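# Line up three dice on the mat by value

## Task

Get all three dice entirely onto the mat, centres collinear along a ray heading directly outward from the midpoint of the two arm bases, ordered so the smallest value is closest to that midpoint and the largest is farthest; each die must keep its current upward number and rest flat, staying put with no robot support; finish by opening the grippers and pulling the arms away.

## Robot and tools

Robot: two 7-joint Kinova Gen3 arms, left_arm and right_arm, each ending in a Robotiq 2F-85 parallel gripper with a wrist camera. Base poses in the scene frame: left_arm at (-0.041, +0.335, 0) m, quat_wxyz (+0.998, 0, 0, +0.064); right_arm at (-0.033, -0.300, 0) m, quat_wxyz (+0.998, 0, 0, +0.062). The midpoint between the bases, which the dice line must point away from, is roughly (-0.037, +0.018, 0).

Scene frame: origin on the table surface between the arms, +z up, +x out across the table, +y toward left_arm. The names left and right are labels for the arms, not image sides. Gripper frame: +z runs along the fingers away from the wrist, the pads close along y. end_effector_position is the spot between the pads when closed; closed fingertips extend about 19 mm past it, open ones about 6 mm, and the tips advance about 13 mm while closing, so keep that margin above the table.

The 18-number row (used by execute_actions and move): left_arm x, y, z, qw, qx, qy, qz, gripper position, gripper speed, then the same nine for right_arm. Both arms are always included. x, y, z are an absolute target for the gripper point in metres, scene frame; the quaternion is an absolute orientation, w first. Gripper position runs -1 to +1: +1 open at 85 mm, 0 about 41 mm, about -0.8 pads touching, -1 closes until blocked (full grip, roughly 190-235 N per pad). Gripper speed runs -1 to +1: about 20, 85 and 150 mm/s at -1, 0, +1. To grip gently, open, then command a position just under the object width. To release, command wider than the object. Any target more than 0.6 m from the arm's last reported position along any gripper axis is refused. Each control step the command is clipped to within 70 mm and 16 degrees of the measured pose. To hold an arm or gripper still, resend exactly its earlier commanded pose and its gripper numbers (0 is an actual command, not 'no change'); reuse your own target quaternion rather than the drifted one printed.

Tools:
- execute_actions: actions is a list with zero or one item. [] just reports the state. {"rows": [...], "steps": n} plays up to 15 rows, one per 1/30 s step, n at most 15 (default 15), repeating the final row if rows run out. {"steps": n} alone waits up to 300 steps, counted from the previous result, so reply time is included. Optional pictures (boolean) toggles images.
- move: target is one 18-number row; speed is the path top speed in m/s, 0.002 to 0.5, default 0.25 (turning capped at twice that in rad/s). Each gripper follows a straight line to its target, all finishing together, 0.5 to 10 s long; longer paths are cut at 10 s. No obstacle or arm-to-arm avoidance. Finger numbers are applied at the start. Faster moves and targets pushed beyond a contact hit or press harder.
- wait: seconds, 0 to 10; nothing new is sent.
- zoom_image: camera (cam_head_left, cam_head_right, cam_left_wrist, cam_right_wrist, each 672x504) and region [x0, y0, x1, y1] in pixels from the top-left, at most 504x504.
- read_manual: optional section, only "licences"; no motion.


Reading results: the state line gives each gripper's position and quaternion in the scene frame (less accurate at long reach). position_measured_pct is about 50 - 50 x finger position, 0 when fully open; stopping below about 90 means something is held or blocking, about 90 or above means the pads met on nothing or something tiny. Fingers stay put until the position changes by 0.01 or more, but close further by themselves if the grip slips. HELD marks steps not sent; a 'pose unreachable' line names an arm whose command the clearance check altered. 'Hand target' shows where the controller is currently driving each hand. A move adds a 'move:' line: done, off_target, moving, held (last step blocked) or fault, plus limits=paced (target clipped) or limits=held (steps blocked, then possibly a fast catch-up), and each gripper's remaining distance. After a long command an arm may still be short of its target; check and send the remainder.

Safety: a joint torque reaching its load limit (48.6 N m for waist, shoulder, upper arm roll, elbow; 30.6 N m for forearm roll, wrist pitch, wrist roll) freezes that arm for 10 s. Holding loads heats motors: MOTOR HOT appears at 60 °C, and at 75 °C an OVER-TEMPERATURE FAULT lets the arm sag. Avoid arm-to-arm contact, slamming, hard pressing, dropping dice, and anything leaving the table. Occasional outside tugs or pushes may disturb held or loose items. Joint ranges (rad): shoulder ±2.250, elbow ±2.580, wrist pitch ±2.100, other joints ±69.115; the elbow never fully straightens.

Each tool is called after "Request:" as name(argument=value, ...) on one line, values as JSON.

## Session

Request:
execute_actions(actions=[])

Scene clock: 0.00 s of 4800.00 s.
left_arm: end_effector_position=(+0.0644, +0.1813, +0.1513) position_measured_pct=0.0 end_effector_quat_wxyz=(-0.013, +0.952, -0.307, -0.006) | right_arm: end_effector_position=(+0.1544, -0.6394, +0.1631) position_measured_pct=0.0 end_effector_quat_wxyz=(+0.066, +0.950, +0.296, -0.069)
Joint positions: left_arm=[ 0.553 -0.031  0.427  2.482 -0.004  0.712 -1.34 ] | right_arm=[ 0.655  0.336  0.42   2.024  0.059  0.732 -0.085]
Joint velocities: left_arm=[ 0.001  0.     0.001 -0.001 -0.    -0.001  0.   ] | right_arm=[ 0.002 -0.002  0.     0.     0.     0.    -0.001]
Hand target (left_arm): +0.064, +0.181, +0.151; -0.013, +0.952, -0.307, -0.006
Hand target (right_arm): +0.154, -0.639, +0.163; +0.066, +0.950, +0.296, -0.069

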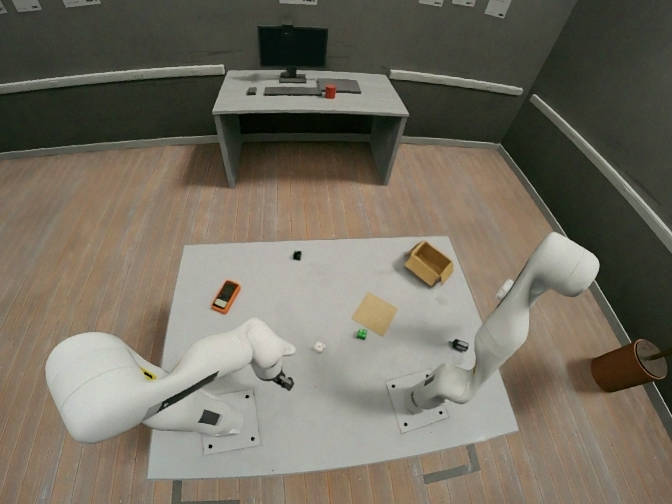

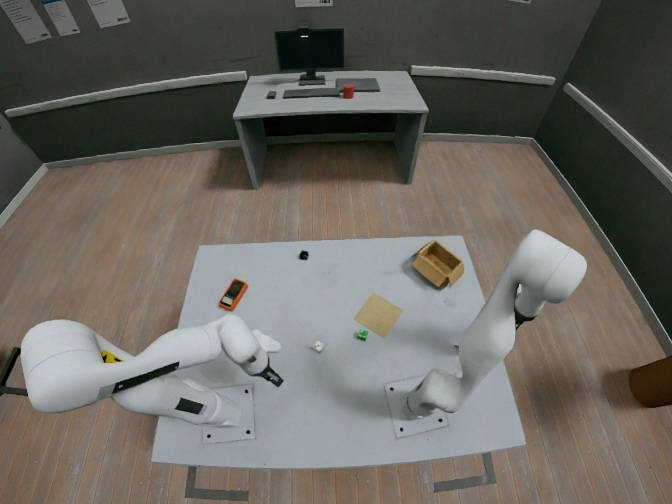

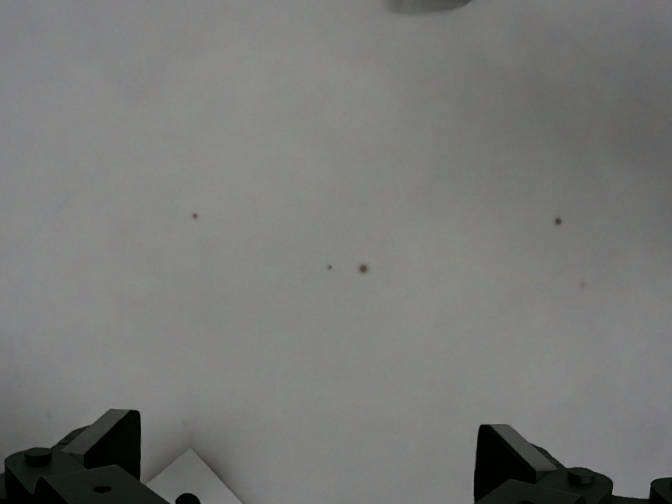

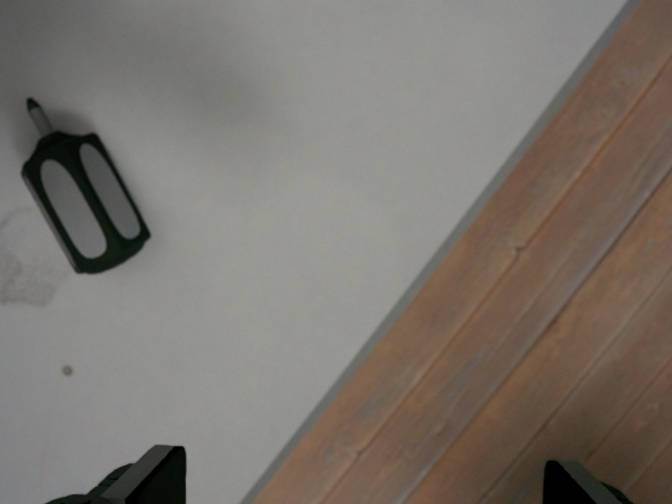

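Request:
move(target=[0.22,-0.05,0.32,0,1,0,0,1,0,0.1544,-0.6394,0.1631,0.066,0.95,0.296,-0.069,1,0])

Request:
zoom_image(camera="cam_head_left", region=[240,230,440,380])

Scene clock: 8.63 s of 4800.00 s.
left_arm: end_effector_position=(+0.2209, -0.0494, +0.3205) position_measured_pct=0.0 end_effector_quat_wxyz=(+0.000, +1.000, -0.001, +0.000) | right_arm: end_effector_position=(+0.1544, -0.6394, +0.1631) position_measured_pct=0.0 end_effector_quat_wxyz=(+0.066, +0.950, +0.296, -0.069)
Joint positions: left_arm=[ 0.76   0.394  0.442  1.352 -0.167  1.431 -0.505] | right_arm=[ 0.653  0.336  0.42   2.025  0.06   0.731 -0.087]
Joint velocities: left_arm=[ 0.006  0.009  0.005 -0.003 -0.001  0.002  0.001] | right_arm=[-0.001  0.001 -0.001  0.    -0.001  0.     0.   ]
Hand target (left_arm): +0.221, -0.050, +0.320; -0.000, +1.000, -0.001, -0.000
Hand target (right_arm): +0.154, -0.639, +0.163; +0.066, +0.950, +0.296, -0.069
Off the commanded pose (left_arm): 0.001 m, 0 deg.
Off the commanded pose (right_arm): 0.000 m, 0 deg.
After step 90, 3.80 s passed at rest.
move: done

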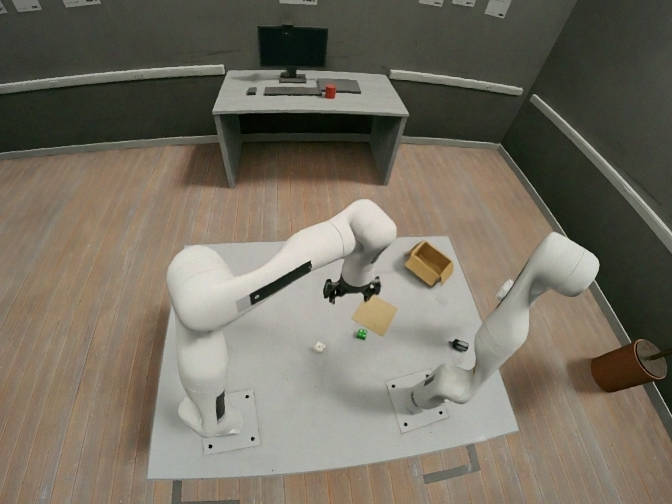

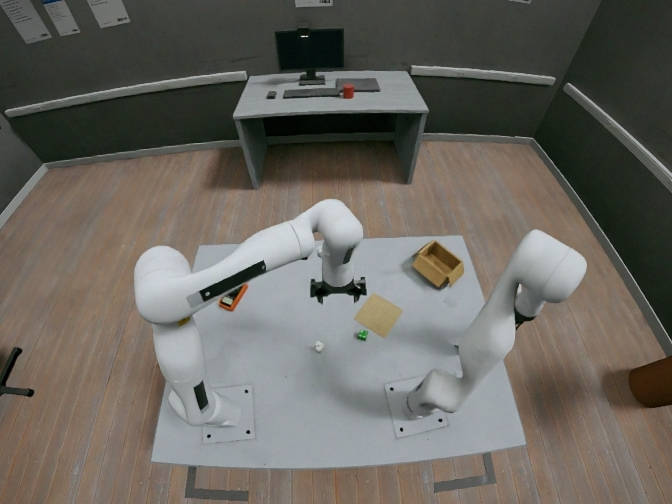

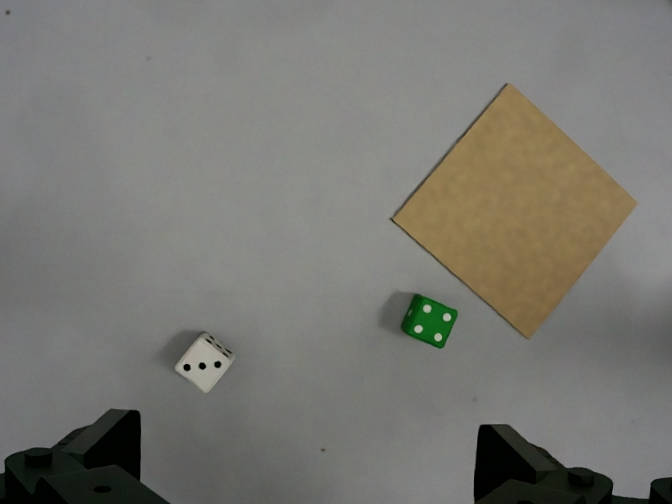

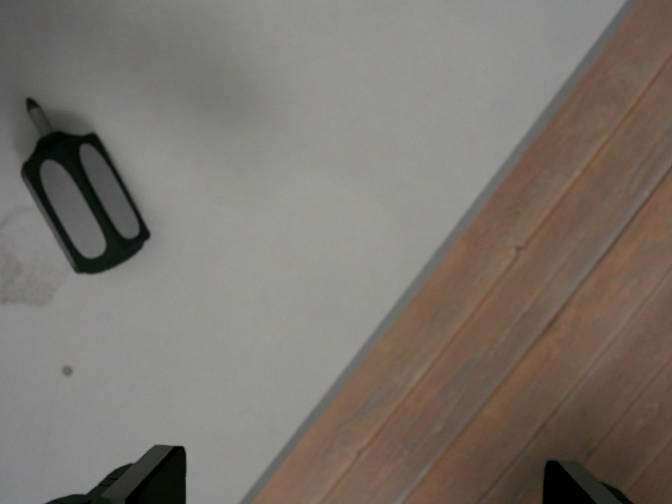

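Region (240, 230, 440, 380) of cam_head_left's 672x504 image, scaled by 2.520, with more detail than that image has; it fills the top 378 rows of this view, and the rest is white.

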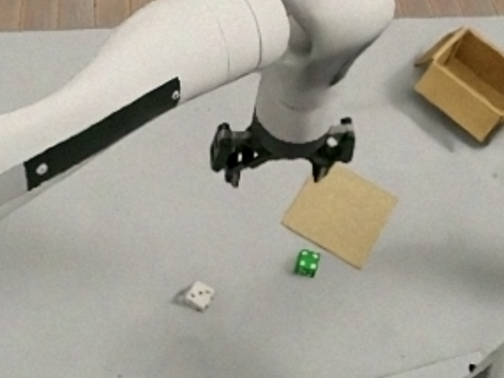

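Request:
move(target=[0.202,0.033,0.17,0,0.924,-0.383,0,1,0,0.1544,-0.6394,0.1631,0.066,0.95,0.296,-0.069,1,0])

Scene clock: 19.67 s of 4800.00 s.
left_arm: end_effector_position=(+0.2017, +0.0331, +0.1701) position_measured_pct=0.0 end_effector_quat_wxyz=(-0.000, +0.924, -0.382, +0.000) | right_arm: end_effector_position=(+0.1544, -0.6394, +0.1631) position_measured_pct=0.0 end_effector_quat_wxyz=(+0.066, +0.950, +0.296, -0.069)
Joint positions: left_arm=[ 0.537  0.39   0.563  1.923 -0.263  0.901 -1.253] | right_arm=[ 0.653  0.336  0.42   2.025  0.06   0.731 -0.087]
Joint velocities: left_arm=[-0.003 -0.    -0.003  0.001  0.001 -0.002 -0.002] | right_arm=[ 0.001 -0.001 -0.     0.001  0.001  0.     0.001]
Hand target (left_arm): +0.202, +0.033, +0.170; -0.000, +0.924, -0.382, +0.000
Hand target (right_arm): +0.154, -0.639, +0.163; +0.066, +0.950, +0.296, -0.069
Off the commanded pose (left_arm): 0.000 m, 0 deg.
Off the commanded pose (right_arm): 0.000 m, 0 deg.
After step 90, 6.13 s passed at rest.
move: done

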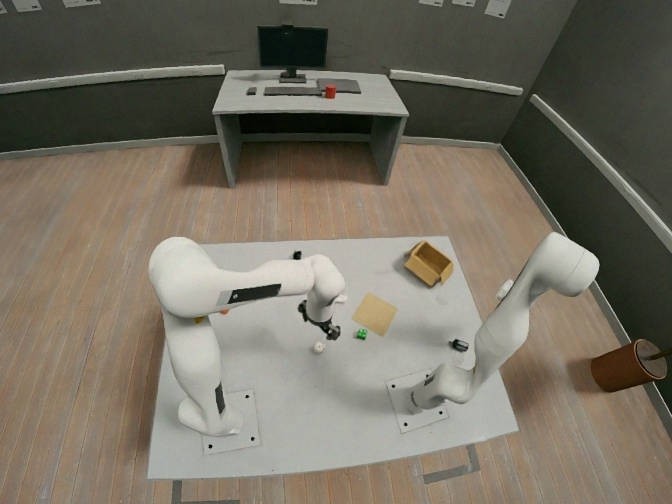

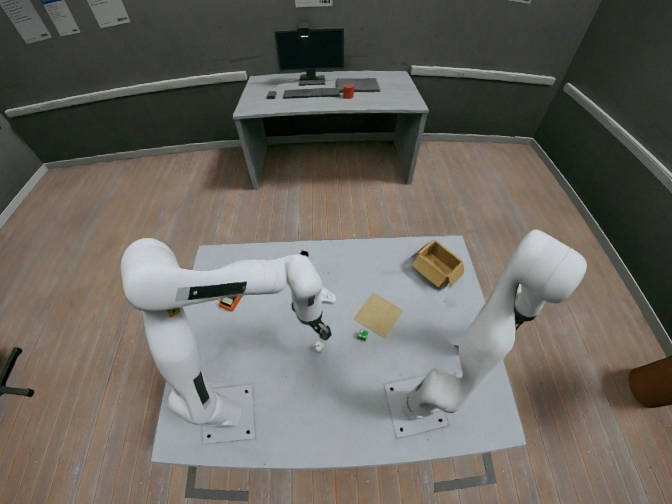

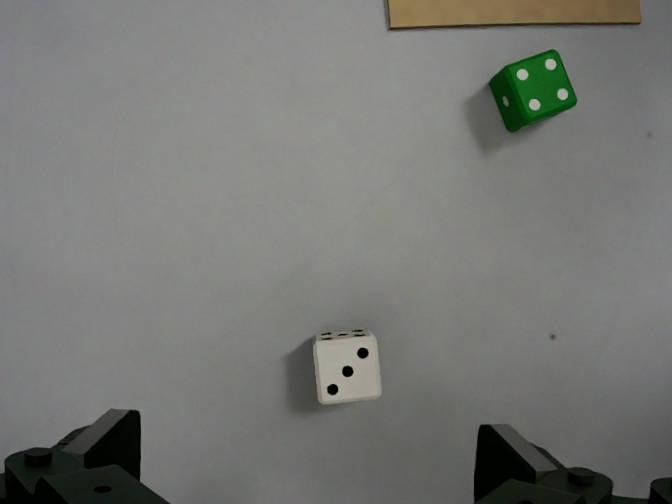

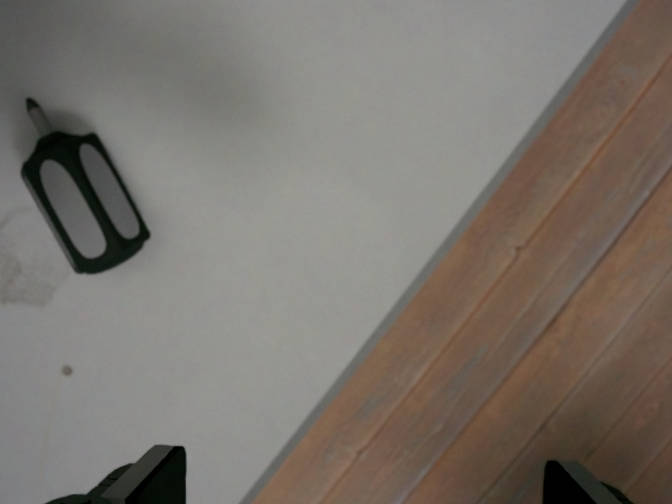

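Request:
move(target=[0.193,0.024,0.022,0,0.924,-0.383,0,1,0,0.1544,-0.6394,0.1631,0.066,0.95,0.296,-0.069,1,0], speed=0.15)

Request:
move(target=[0.193,0.024,0.022,0,0.924,-0.383,0,-1,0,0.1544,-0.6394,0.1631,0.066,0.95,0.296,-0.069,1,0])

Scene clock: 25.50 s of 4800.00 s.
left_arm: end_effector_position=(+0.1937, +0.0244, +0.0225) position_measured_pct=0.0 end_effector_quat_wxyz=(-0.001, +0.924, -0.382, +0.001) | right_arm: end_effector_position=(+0.1544, -0.6394, +0.1631) position_measured_pct=0.0 end_effector_quat_wxyz=(+0.066, +0.950, +0.296, -0.069)
Joint positions: left_arm=[ 0.737  0.686  0.355  2.061 -0.504  0.477 -1.011] | right_arm=[ 0.653  0.336  0.42   2.025  0.06   0.731 -0.087]
Joint velocities: left_arm=[ 0.004  0.003  0.    -0.    -0.002 -0.     0.002] | right_arm=[ 0.001  0.001 -0.001 -0.002  0.001  0.     0.   ]
Hand target (left_arm): +0.193, +0.024, +0.022; -0.001, +0.924, -0.383, +0.000
Hand target (right_arm): +0.154, -0.639, +0.163; +0.066, +0.950, +0.296, -0.069
Off the commanded pose (left_arm): 0.001 m, 0 deg.
Off the commanded pose (right_arm): 0.000 m, 0 deg.
After step 90, 1.40 s passed at rest.
move: done

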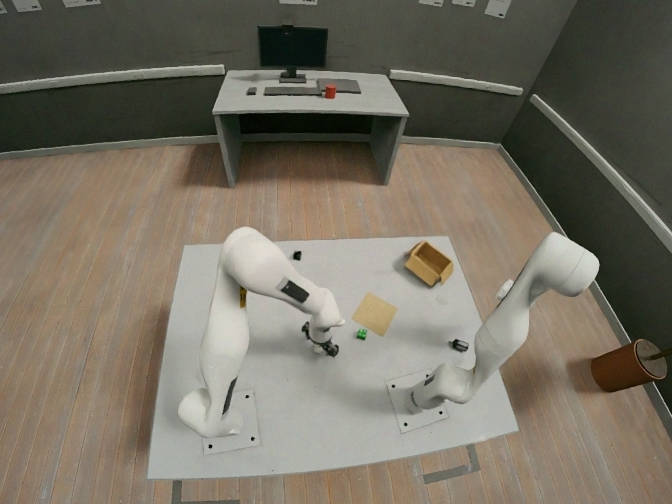

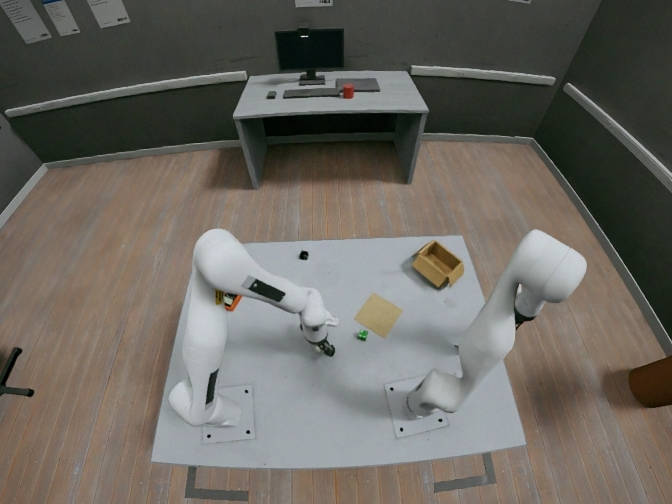

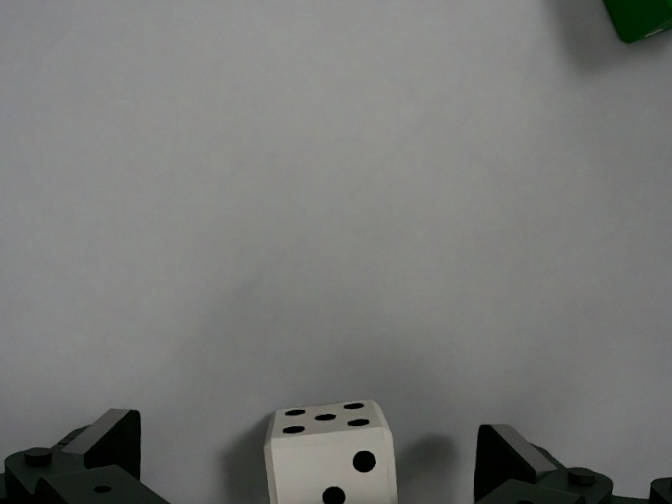

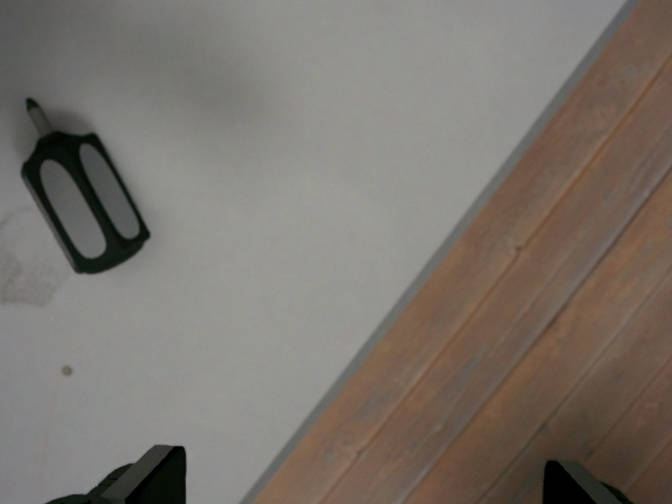

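Scene clock: 26.53 s of 4800.00 s.
left_arm: end_effector_position=(+0.1930, +0.0239, +0.0225) position_measured_pct=63.5 end_effector_quat_wxyz=(-0.000, +0.924, -0.383, +0.000) | right_arm: end_effector_position=(+0.1544, -0.6394, +0.1631) position_measured_pct=0.0 end_effector_quat_wxyz=(+0.066, +0.950, +0.296, -0.069)
Joint positions: left_arm=[ 0.737  0.686  0.357  2.062 -0.504  0.477 -1.011] | right_arm=[ 0.653  0.336  0.42   2.025  0.06   0.731 -0.087]
Joint velocities: left_arm=[ 0.001  0.001  0.001  0.001 -0.001 -0.    -0.   ] | right_arm=[ 0.002  0.     0.    -0.001 -0.001  0.     0.   ]
Hand target (left_arm): +0.193, +0.024, +0.022; -0.000, +0.924, -0.383, +0.000
Hand target (right_arm): +0.154, -0.639, +0.163; +0.066, +0.950, +0.296, -0.069
Off the commanded pose (left_arm): 0.001 m, 0 deg.
Off the commanded pose (right_arm): 0.000 m, 0 deg.
move: done

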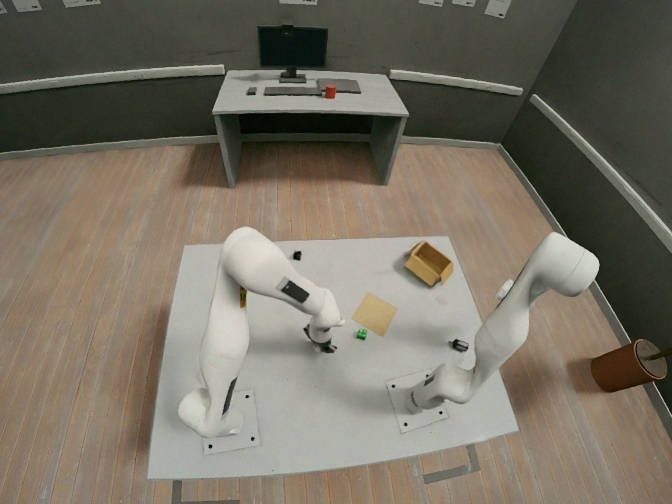

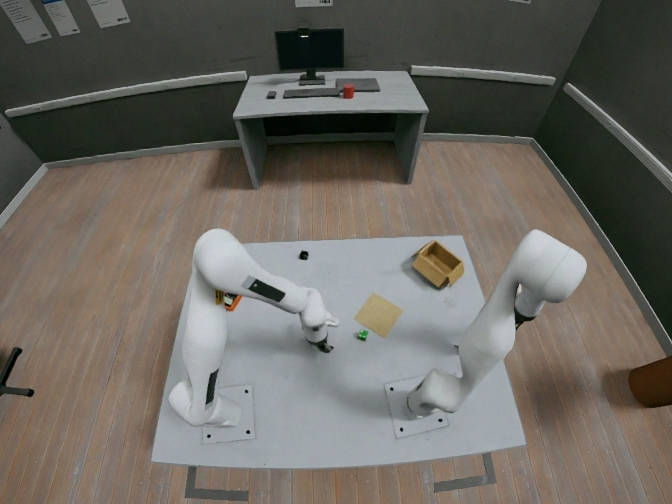

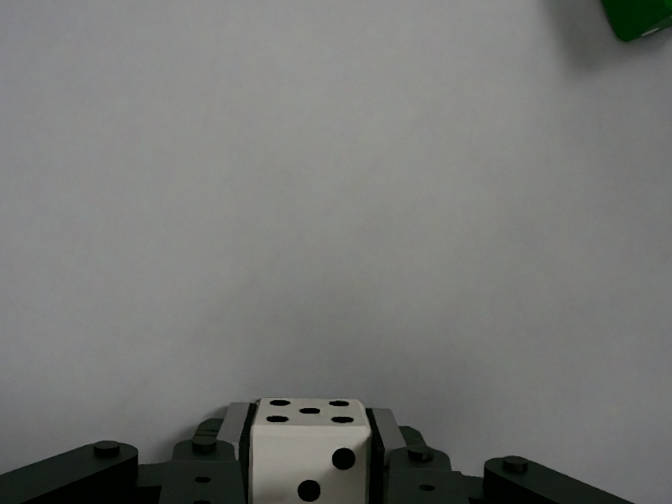

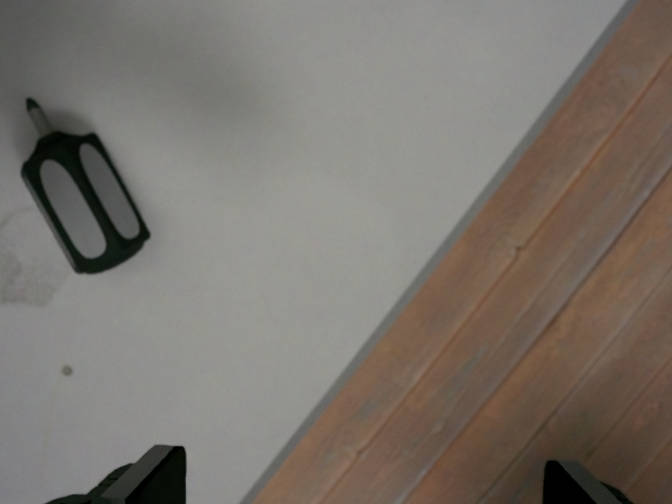

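Request:
zoom_image(camera="cam_head_right", region=[264,230,344,290])

Request:
move(target=[0.26,-0.17,0.30,0,1,0,0,-1,0,0.1544,-0.6394,0.1631,0.066,0.95,0.296,-0.069,1,0])

Region (264, 230, 344, 290) of cam_head_right's 672x504 image, scaled by 6.300, with more detail than that image has; it fills the top 378 rows of this view, and the rest is white.

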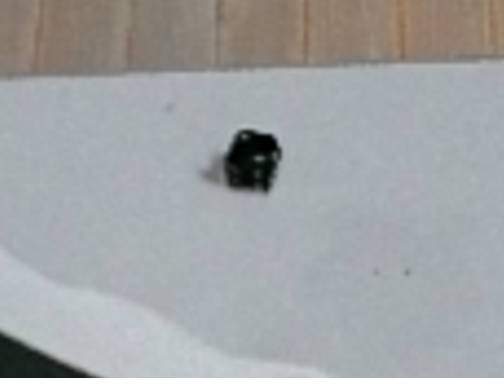

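Scene clock: 32.90 s of 4800.00 s.
left_arm: end_effector_position=(+0.2605, -0.1702, +0.3006) position_measured_pct=63.5 end_effector_quat_wxyz=(+0.001, +1.000, -0.001, -0.000) | right_arm: end_effector_position=(+0.1544, -0.6394, +0.1631) position_measured_pct=0.0 end_effector_quat_wxyz=(+0.066, +0.950, +0.296, -0.069)
Joint positions: left_arm=[ 0.982  0.722  0.342  0.851 -0.222  1.596 -0.464] | right_arm=[ 0.653  0.336  0.42   2.025  0.06   0.731 -0.087]
Joint velocities: left_arm=[ 0.006  0.015  0.004 -0.008 -0.     0.001  0.002] | right_arm=[0.001 0.001 0.    0.002 0.001 0.    0.   ]
Hand target (left_arm): +0.260, -0.171, +0.300; +0.001, +1.000, -0.001, -0.001
Hand target (right_arm): +0.154, -0.639, +0.163; +0.066, +0.950, +0.296, -0.069
Off the commanded pose (left_arm): 0.001 m, 0 deg.
Off the commanded pose (right_arm): 0.000 m, 0 deg.
After step 90, 1.27 s passed at rest.
move: done

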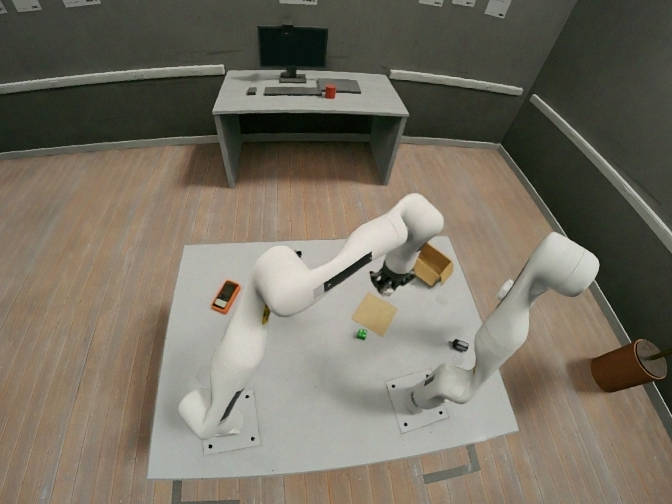

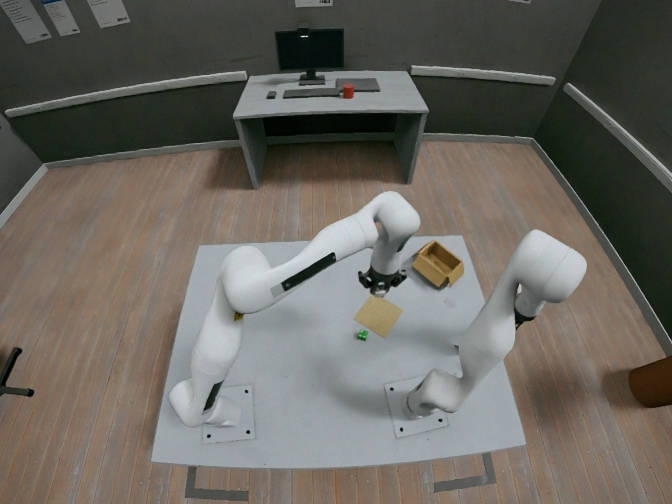

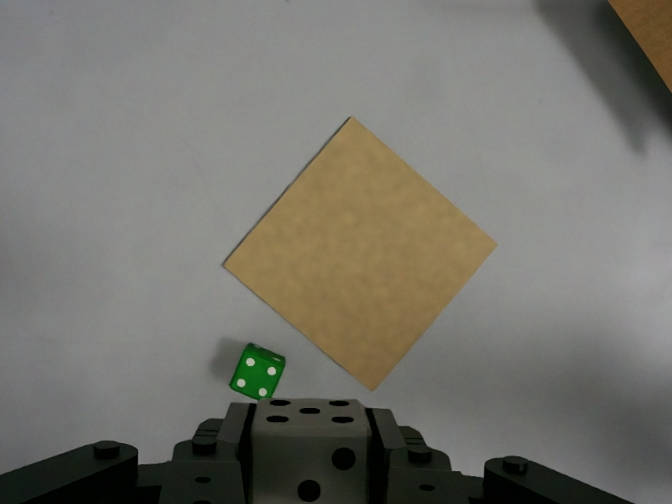

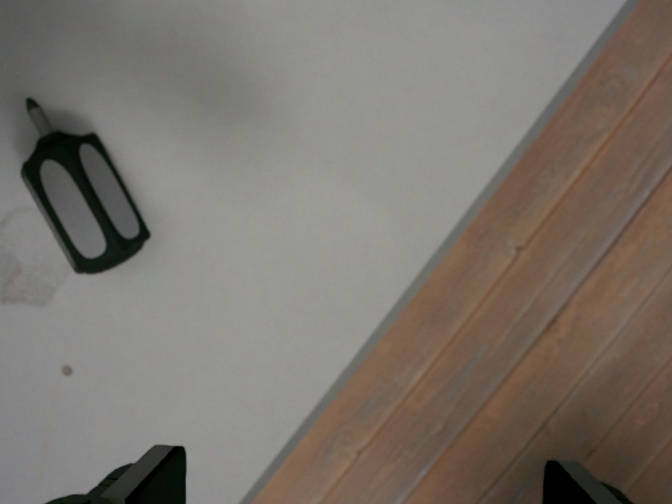

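Request:
move(target=[0.50,0.04,0.28,0,1,0,0,-1,0,0.1544,-0.6394,0.1631,0.066,0.95,0.296,-0.069,1,0])

Scene clock: 39.53 s of 4800.00 s.
left_arm: end_effector_position=(+0.4990, +0.0396, +0.2805) position_measured_pct=63.5 end_effector_quat_wxyz=(+0.001, +1.000, -0.000, +0.000) | right_arm: end_effector_position=(+0.1544, -0.6394, +0.1631) position_measured_pct=0.0 end_effector_quat_wxyz=(+0.066, +0.950, +0.296, -0.069)
Joint positions: left_arm=[ 0.478  0.809  0.319  0.742 -0.227  1.613 -1.007] | right_arm=[ 0.653  0.336  0.42   2.025  0.06   0.731 -0.087]
Joint velocities: left_arm=[-0.003  0.008 -0.002 -0.004  0.002 -0.    -0.001] | right_arm=[0.001 0.001 0.001 0.001 0.001 0.    0.   ]
Hand target (left_arm): +0.499, +0.040, +0.280; +0.001, +1.000, -0.000, -0.000
Hand target (right_arm): +0.154, -0.639, +0.163; +0.066, +0.950, +0.296, -0.069
Off the commanded pose (left_arm): 0.001 m, 0 deg.
Off the commanded pose (right_arm): 0.000 m, 0 deg.
After step 90, 1.97 s passed at rest.
move: done

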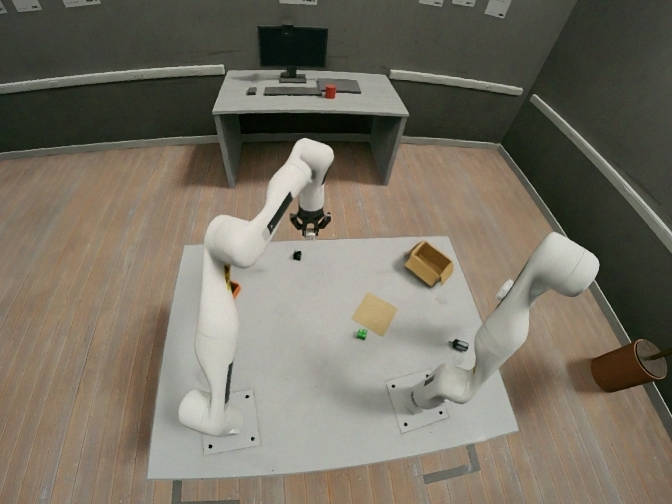

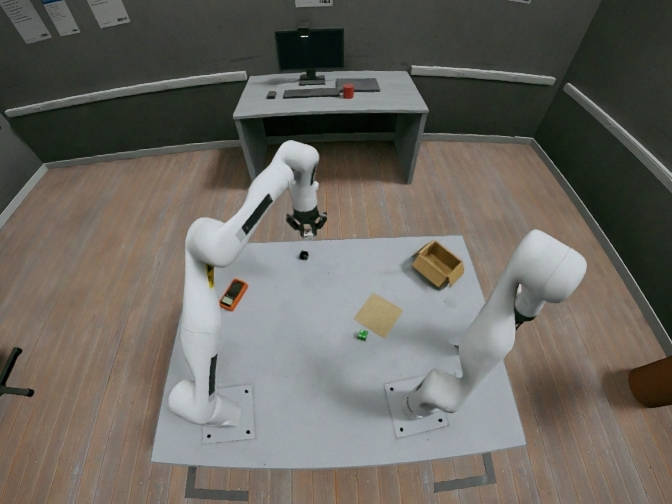

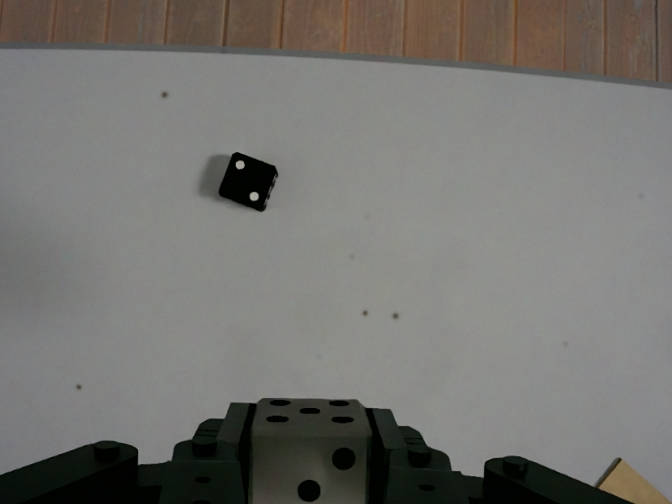

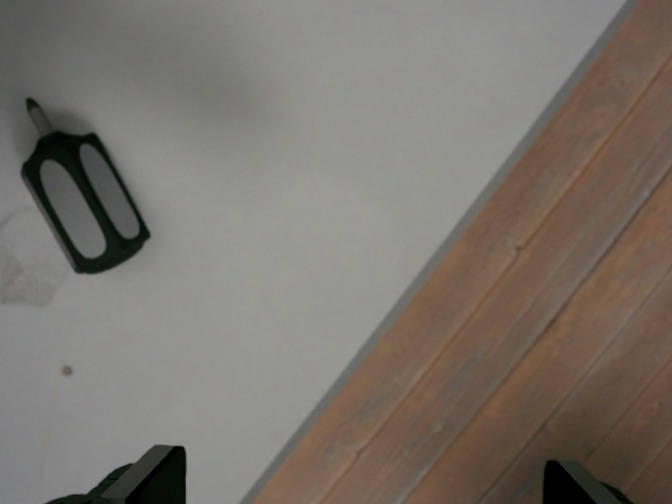

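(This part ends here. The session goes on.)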